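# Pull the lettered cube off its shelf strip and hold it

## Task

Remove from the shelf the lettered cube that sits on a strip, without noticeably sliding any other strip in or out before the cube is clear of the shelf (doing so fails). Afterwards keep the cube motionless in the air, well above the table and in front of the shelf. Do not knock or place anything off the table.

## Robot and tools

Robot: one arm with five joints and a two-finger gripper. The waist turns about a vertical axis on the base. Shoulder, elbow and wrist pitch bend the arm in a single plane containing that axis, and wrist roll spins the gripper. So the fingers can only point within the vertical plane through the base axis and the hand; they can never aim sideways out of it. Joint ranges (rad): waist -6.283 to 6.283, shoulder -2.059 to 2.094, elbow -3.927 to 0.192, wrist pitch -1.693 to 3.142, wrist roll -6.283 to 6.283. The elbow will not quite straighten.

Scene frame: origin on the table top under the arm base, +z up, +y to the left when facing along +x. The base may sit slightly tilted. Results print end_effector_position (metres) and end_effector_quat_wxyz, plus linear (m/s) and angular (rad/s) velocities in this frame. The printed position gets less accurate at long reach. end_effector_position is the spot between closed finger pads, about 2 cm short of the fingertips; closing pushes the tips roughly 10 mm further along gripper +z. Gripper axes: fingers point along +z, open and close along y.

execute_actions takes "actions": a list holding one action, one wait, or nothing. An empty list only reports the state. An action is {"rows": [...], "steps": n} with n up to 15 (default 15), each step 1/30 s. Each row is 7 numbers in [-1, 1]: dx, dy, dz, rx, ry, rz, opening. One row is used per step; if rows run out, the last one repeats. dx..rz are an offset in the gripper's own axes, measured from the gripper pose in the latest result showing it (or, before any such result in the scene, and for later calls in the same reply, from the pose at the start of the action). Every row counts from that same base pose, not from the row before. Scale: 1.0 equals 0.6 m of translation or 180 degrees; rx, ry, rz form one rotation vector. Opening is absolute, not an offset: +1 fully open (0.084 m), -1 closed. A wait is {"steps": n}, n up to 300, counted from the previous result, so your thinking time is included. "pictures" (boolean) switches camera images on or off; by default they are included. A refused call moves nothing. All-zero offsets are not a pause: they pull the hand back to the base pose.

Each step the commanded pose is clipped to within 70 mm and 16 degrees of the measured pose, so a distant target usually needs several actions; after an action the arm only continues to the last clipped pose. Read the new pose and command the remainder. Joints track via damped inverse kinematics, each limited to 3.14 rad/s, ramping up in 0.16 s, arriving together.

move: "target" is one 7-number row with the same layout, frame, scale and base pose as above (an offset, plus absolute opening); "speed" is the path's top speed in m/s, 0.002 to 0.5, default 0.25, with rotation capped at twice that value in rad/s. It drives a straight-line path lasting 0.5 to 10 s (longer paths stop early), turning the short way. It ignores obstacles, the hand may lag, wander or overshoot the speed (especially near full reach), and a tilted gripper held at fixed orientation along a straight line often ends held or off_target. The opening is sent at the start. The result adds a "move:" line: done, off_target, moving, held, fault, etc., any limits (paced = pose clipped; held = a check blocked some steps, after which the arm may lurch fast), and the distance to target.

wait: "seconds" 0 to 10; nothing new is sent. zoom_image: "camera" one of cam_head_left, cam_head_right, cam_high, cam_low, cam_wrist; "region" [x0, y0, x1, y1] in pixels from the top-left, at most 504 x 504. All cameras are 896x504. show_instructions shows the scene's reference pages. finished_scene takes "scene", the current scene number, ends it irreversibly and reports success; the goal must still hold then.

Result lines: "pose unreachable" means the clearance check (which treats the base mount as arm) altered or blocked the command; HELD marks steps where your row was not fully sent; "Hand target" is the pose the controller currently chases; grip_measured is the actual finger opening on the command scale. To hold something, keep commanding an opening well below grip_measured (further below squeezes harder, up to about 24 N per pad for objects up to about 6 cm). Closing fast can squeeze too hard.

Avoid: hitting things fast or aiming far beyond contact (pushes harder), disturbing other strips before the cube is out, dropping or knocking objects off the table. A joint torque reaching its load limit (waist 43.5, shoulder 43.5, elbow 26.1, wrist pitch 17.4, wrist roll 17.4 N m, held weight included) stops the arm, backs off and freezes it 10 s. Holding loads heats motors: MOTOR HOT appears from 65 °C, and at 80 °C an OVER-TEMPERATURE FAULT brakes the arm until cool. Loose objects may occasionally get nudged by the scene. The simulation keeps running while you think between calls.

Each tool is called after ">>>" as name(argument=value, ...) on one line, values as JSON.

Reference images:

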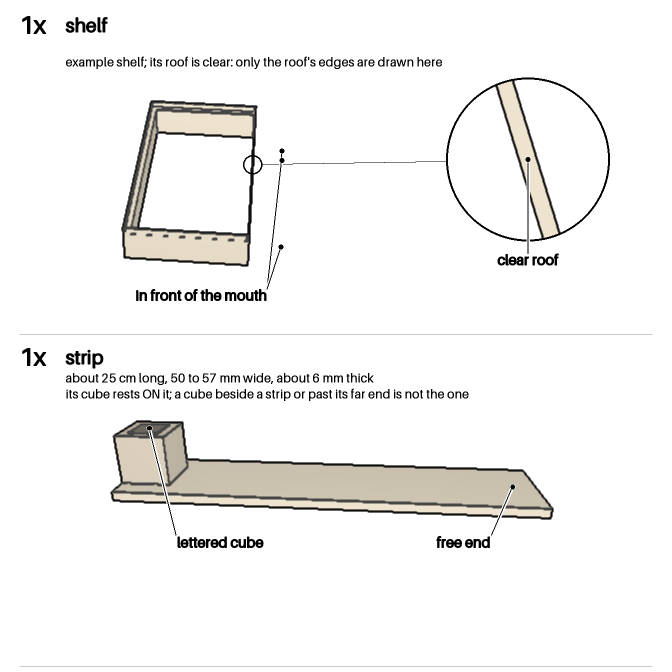

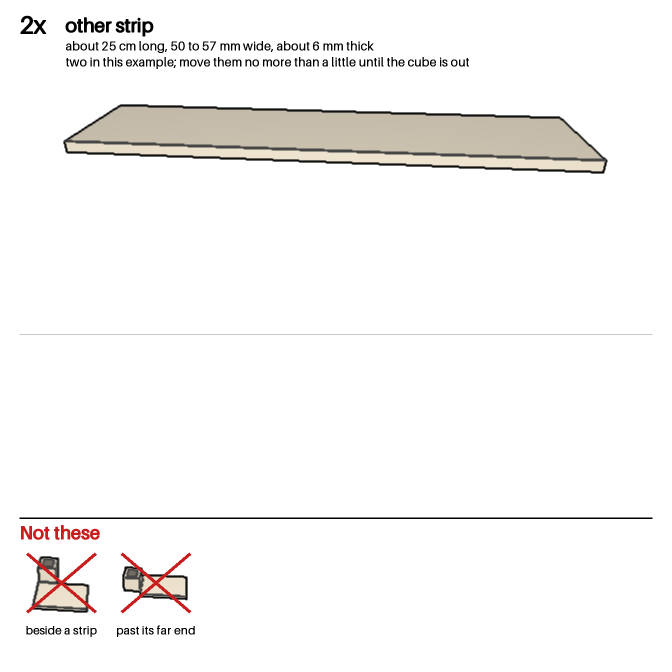

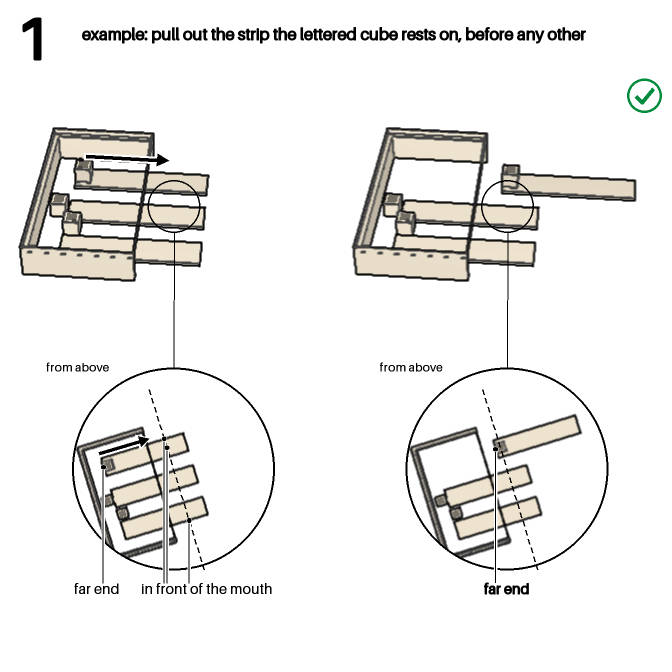

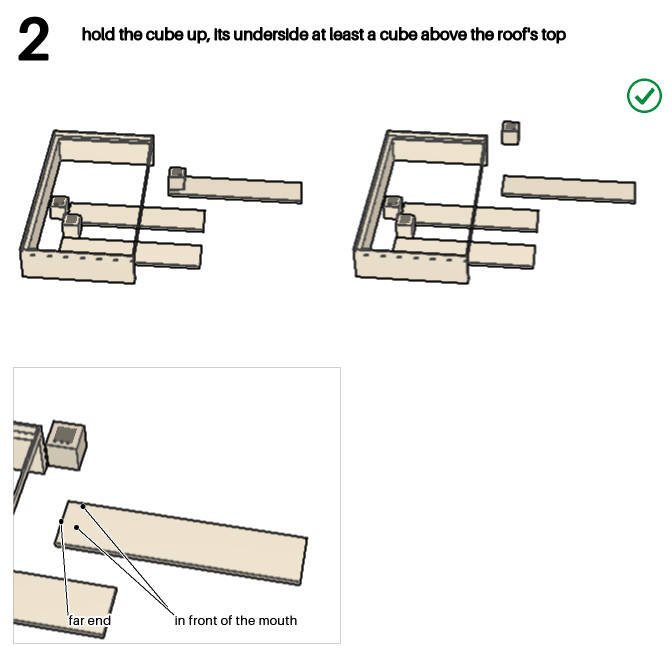

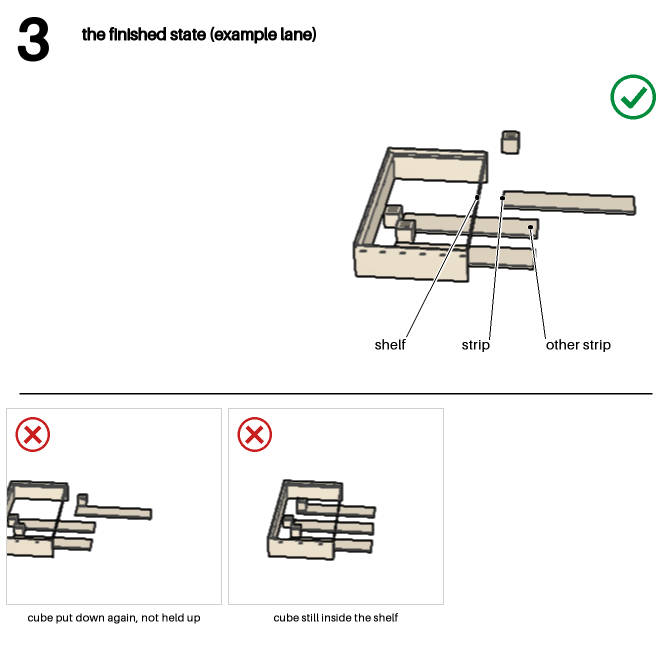

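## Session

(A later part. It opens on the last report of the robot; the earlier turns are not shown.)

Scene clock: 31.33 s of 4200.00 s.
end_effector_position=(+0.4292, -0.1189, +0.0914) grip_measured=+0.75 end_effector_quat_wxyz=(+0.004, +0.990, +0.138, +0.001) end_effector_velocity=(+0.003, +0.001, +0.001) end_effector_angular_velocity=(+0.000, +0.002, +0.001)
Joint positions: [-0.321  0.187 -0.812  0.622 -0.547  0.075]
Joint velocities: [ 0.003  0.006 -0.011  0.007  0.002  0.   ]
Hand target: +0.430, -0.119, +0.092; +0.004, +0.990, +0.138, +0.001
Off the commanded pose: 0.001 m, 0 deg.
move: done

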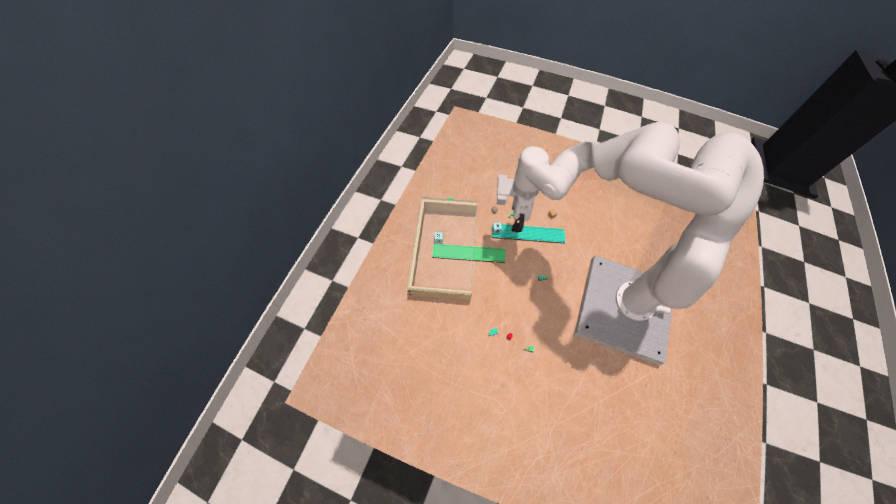

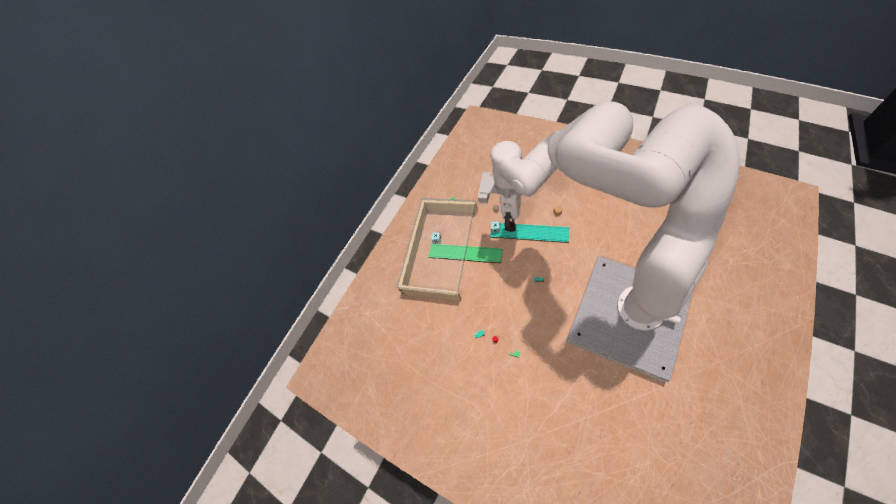

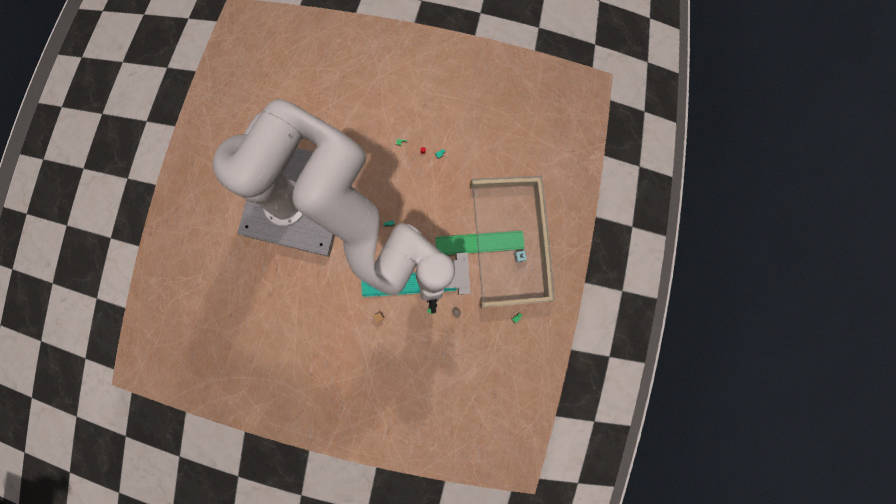

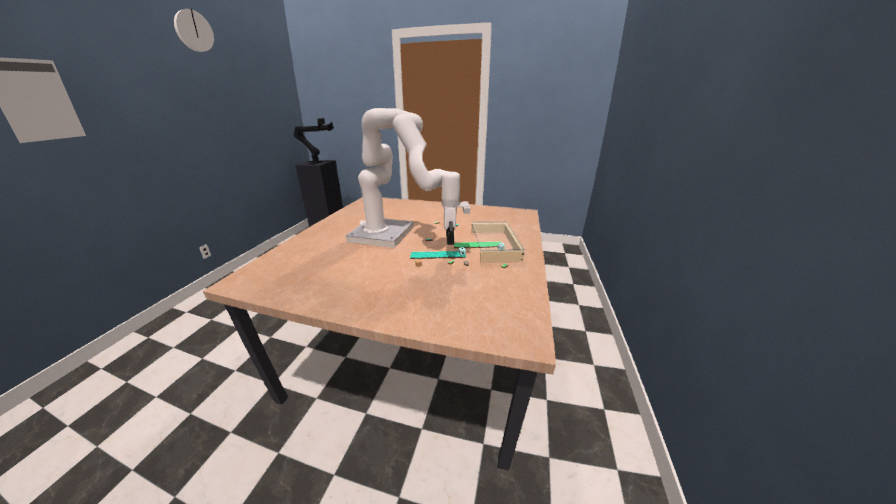

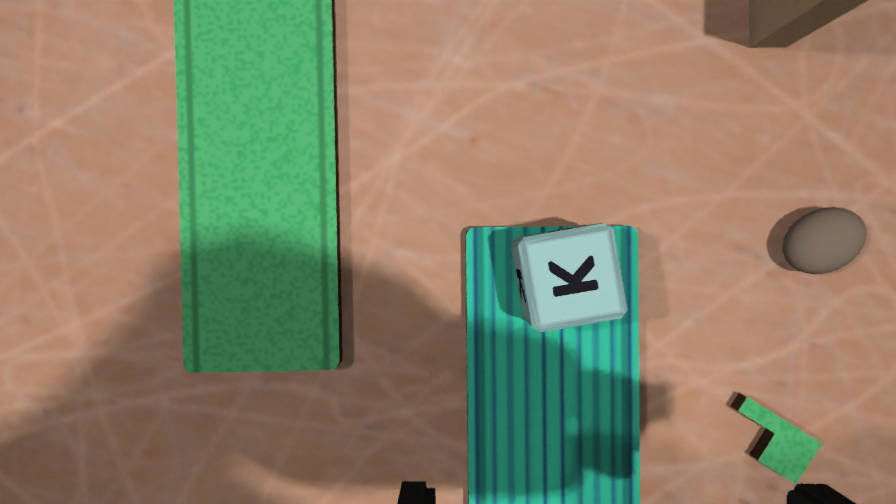

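>>> move(target=[0.088,0.003,0.099,0,0,-0.055,0.5], speed=0.12)

>>> move(target=[0,0,0,0,0,0,-0.65])

>>> move(target=[0,0,-0.27,0,0,0,-0.65], speed=0.2)

Scene clock: 42.70 s of 4200.00 s.
end_effector_position=(+0.4805, -0.1065, +0.0323) grip_measured=+0.49 end_effector_quat_wxyz=(+0.004, +0.975, +0.222, +0.000) end_effector_velocity=(+0.001, +0.000, -0.002) end_effector_angular_velocity=(+0.000, +0.002, +0.003)
Joint positions: [-0.268  0.454 -0.994  0.536 -0.667  0.065]
Joint velocities: [ 0.001  0.009 -0.008  0.    -0.002 -0.   ]
Hand target: +0.481, -0.106, +0.032; +0.004, +0.975, +0.223, +0.000
Off the commanded pose: 0.000 m, 0 deg.
After step 90, 7.07 s passed at rest.
move: done

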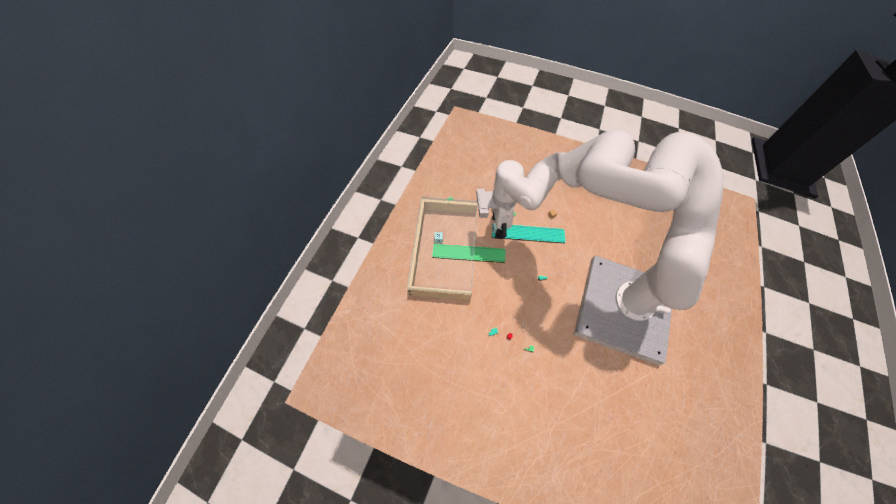

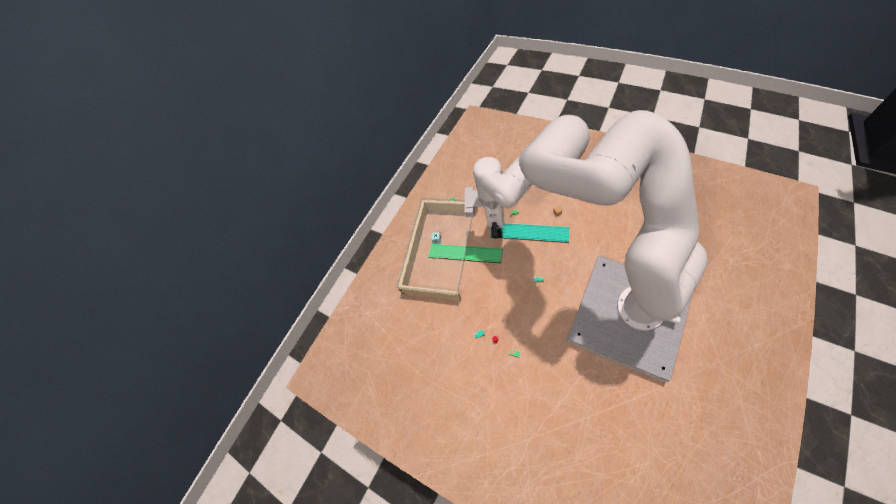

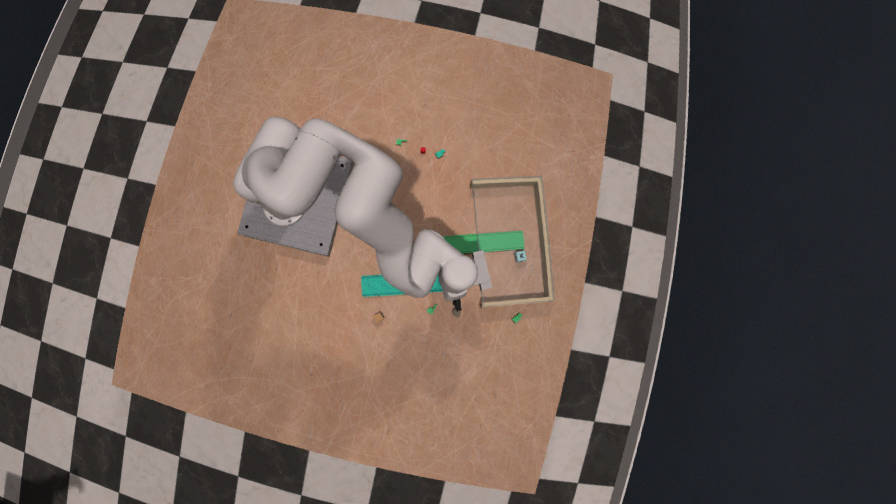

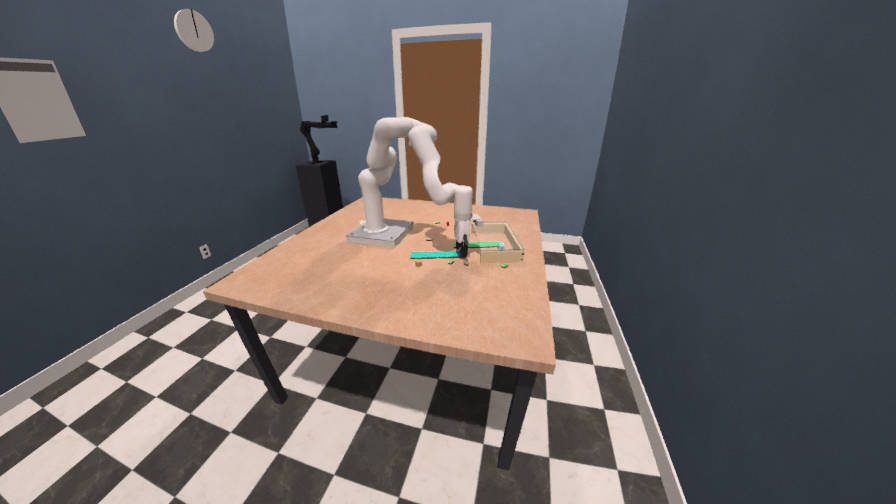

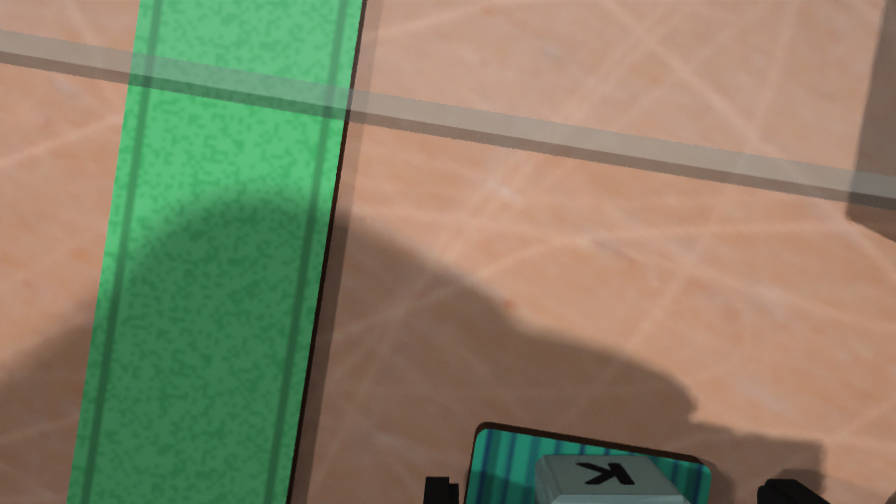

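Scene clock: 43.20 s of 4200.00 s.
end_effector_position=(+0.4805, -0.1065, +0.0323) grip_measured=-0.39 end_effector_quat_wxyz=(+0.004, +0.975, +0.222, +0.000) end_effector_velocity=(-0.001, +0.001, -0.001) end_effector_angular_velocity=(+0.000, +0.002, +0.001)
Joint positions: [-0.268  0.454 -0.994  0.536 -0.667  0.027]
Joint velocities: [ 0.001  0.001  0.001  0.    -0.    -0.   ]
Hand target: +0.480, -0.107, +0.032; +0.004, +0.975, +0.222, +0.000
Off the commanded pose: 0.000 m, 0 deg.
move: done

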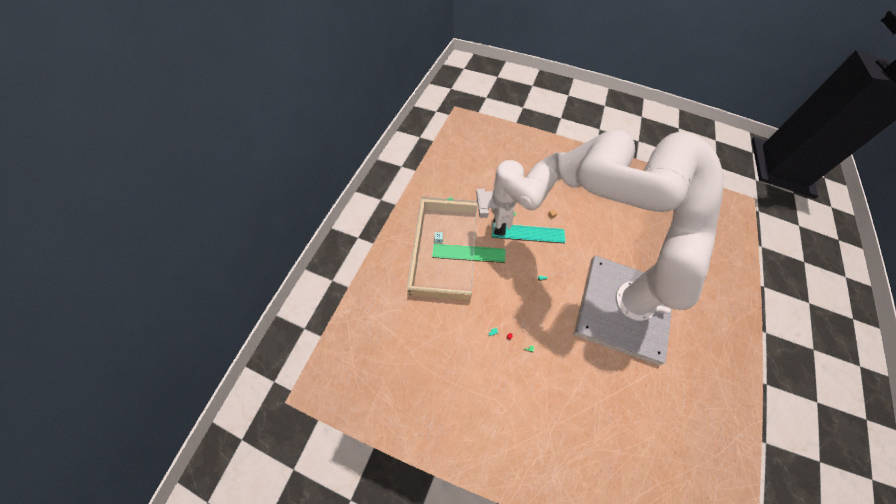

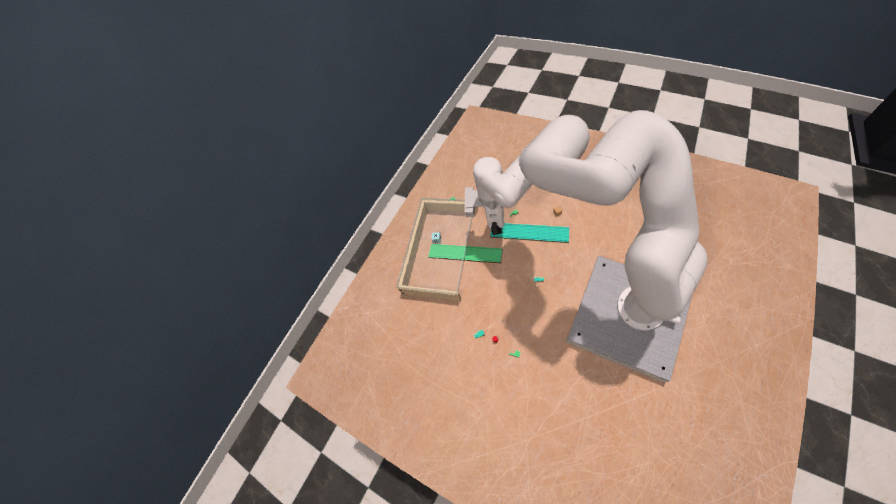

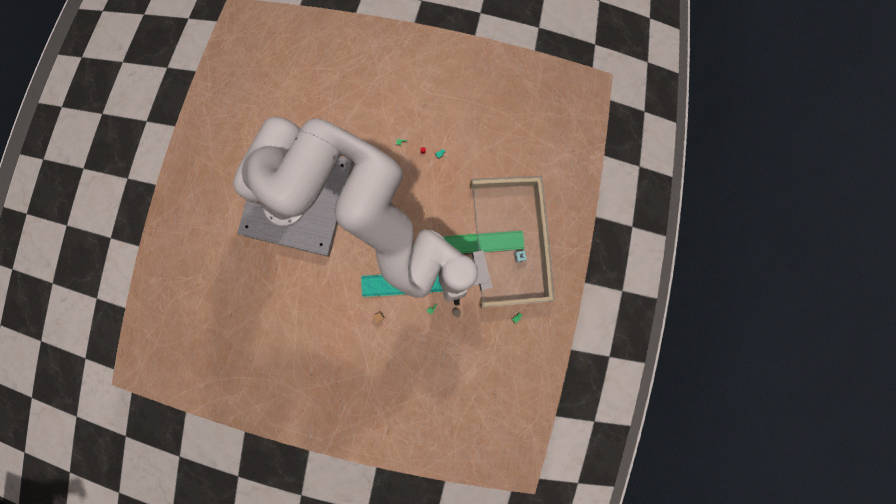

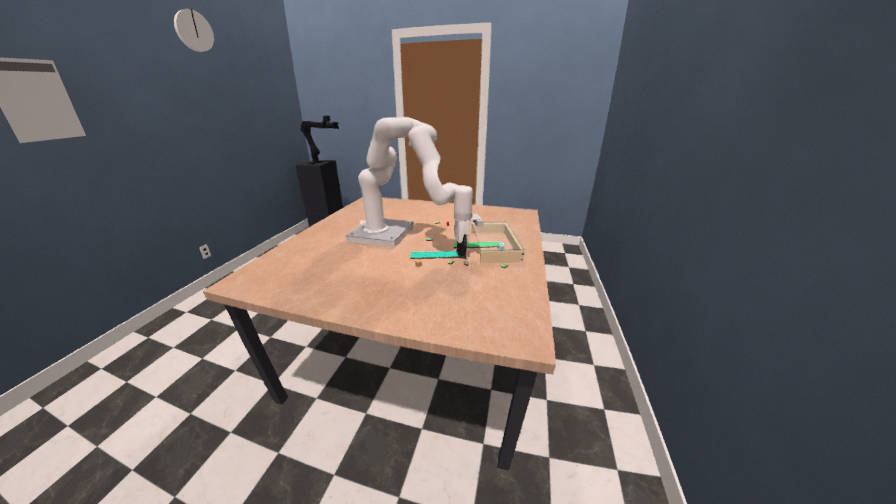

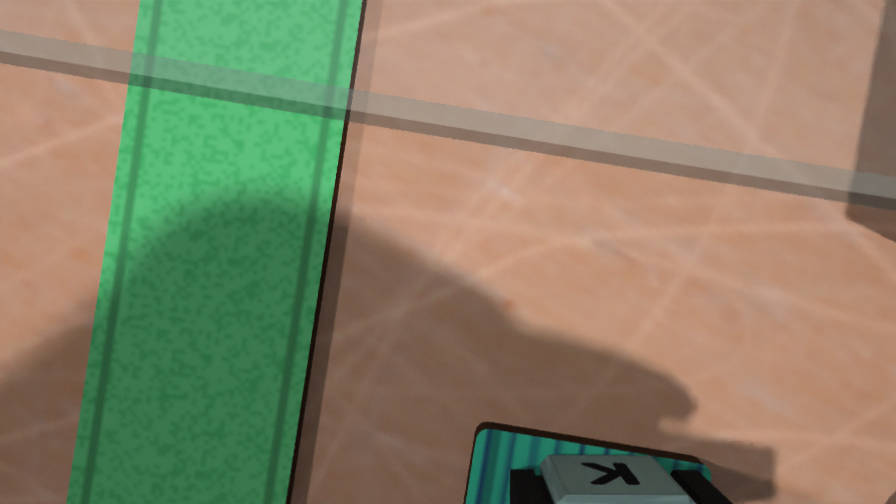

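Scene clock: 44.67 s of 4200.00 s.
end_effector_position=(+0.4799, -0.1053, +0.1939) grip_measured=-0.39 end_effector_quat_wxyz=(+0.004, +0.975, +0.222, +0.000) end_effector_velocity=(+0.001, -0.000, +0.003) end_effector_angular_velocity=(-0.001, -0.003, -0.000)
Joint positions: [-0.268  0.133 -1.086  0.951 -0.667  0.027]
Joint velocities: [ 0.    -0.004 -0.005  0.006  0.     0.   ]
Hand target: +0.480, -0.105, +0.194; +0.004, +0.975, +0.222, +0.000
Off the commanded pose: 0.000 m, 0 deg.
move: done

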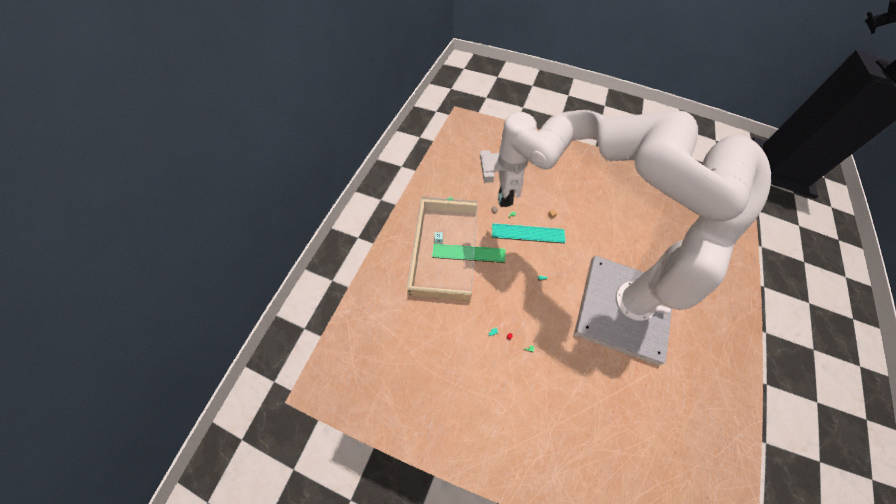

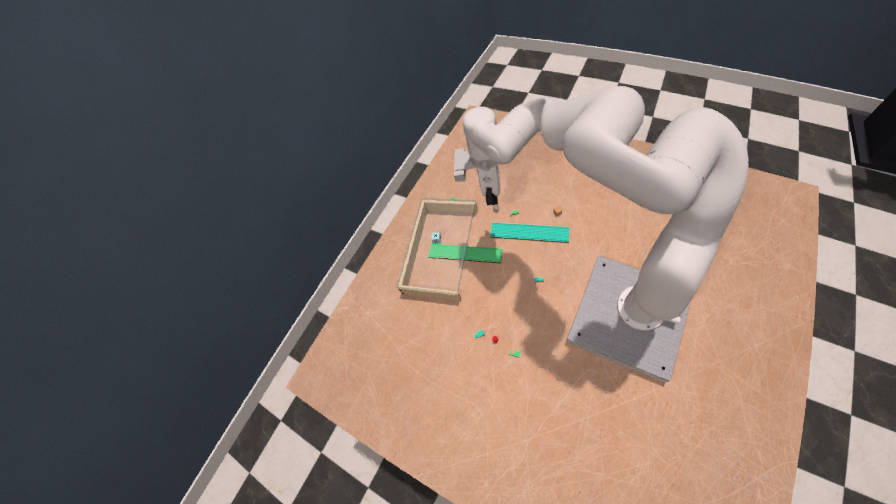

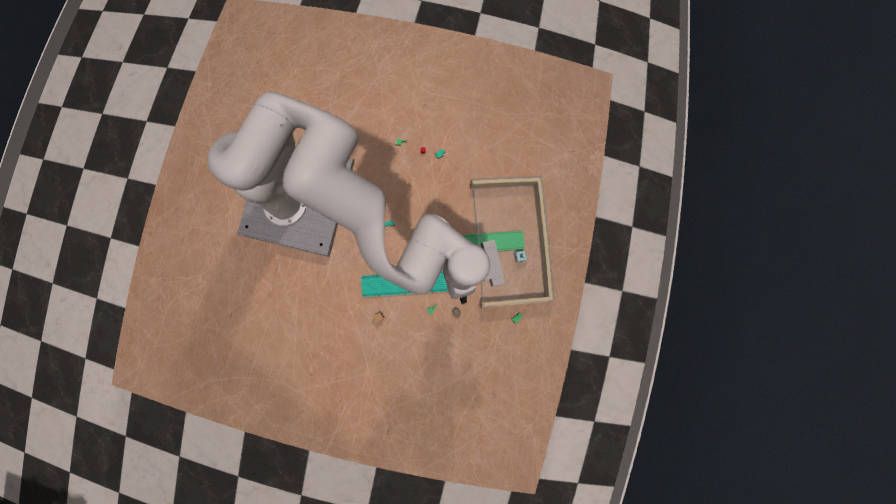

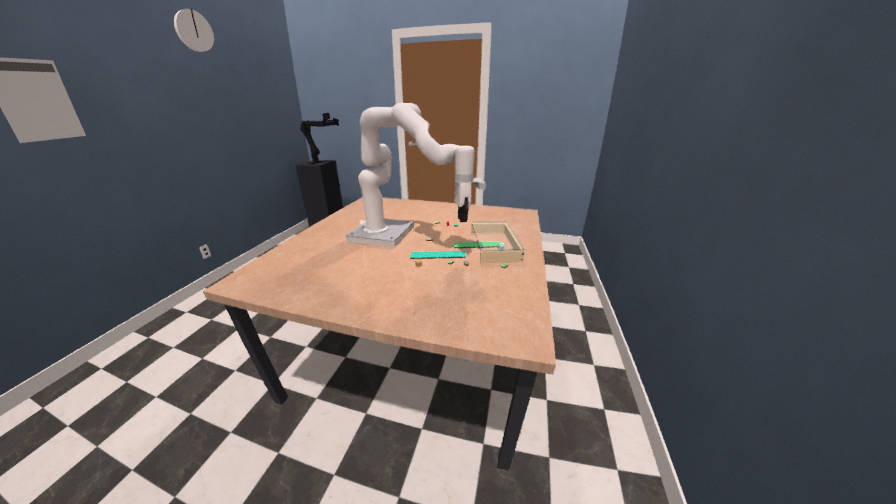

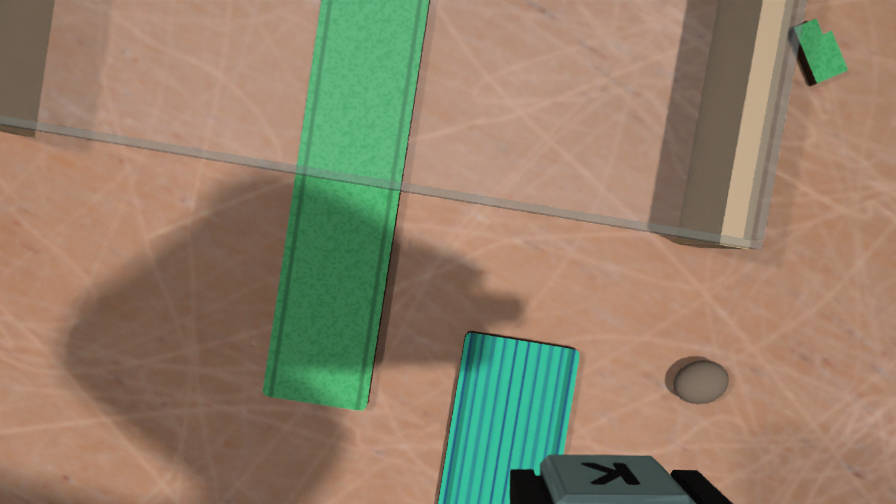

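>>> finished_scene(scene=1)

The scene is finished: the task was done.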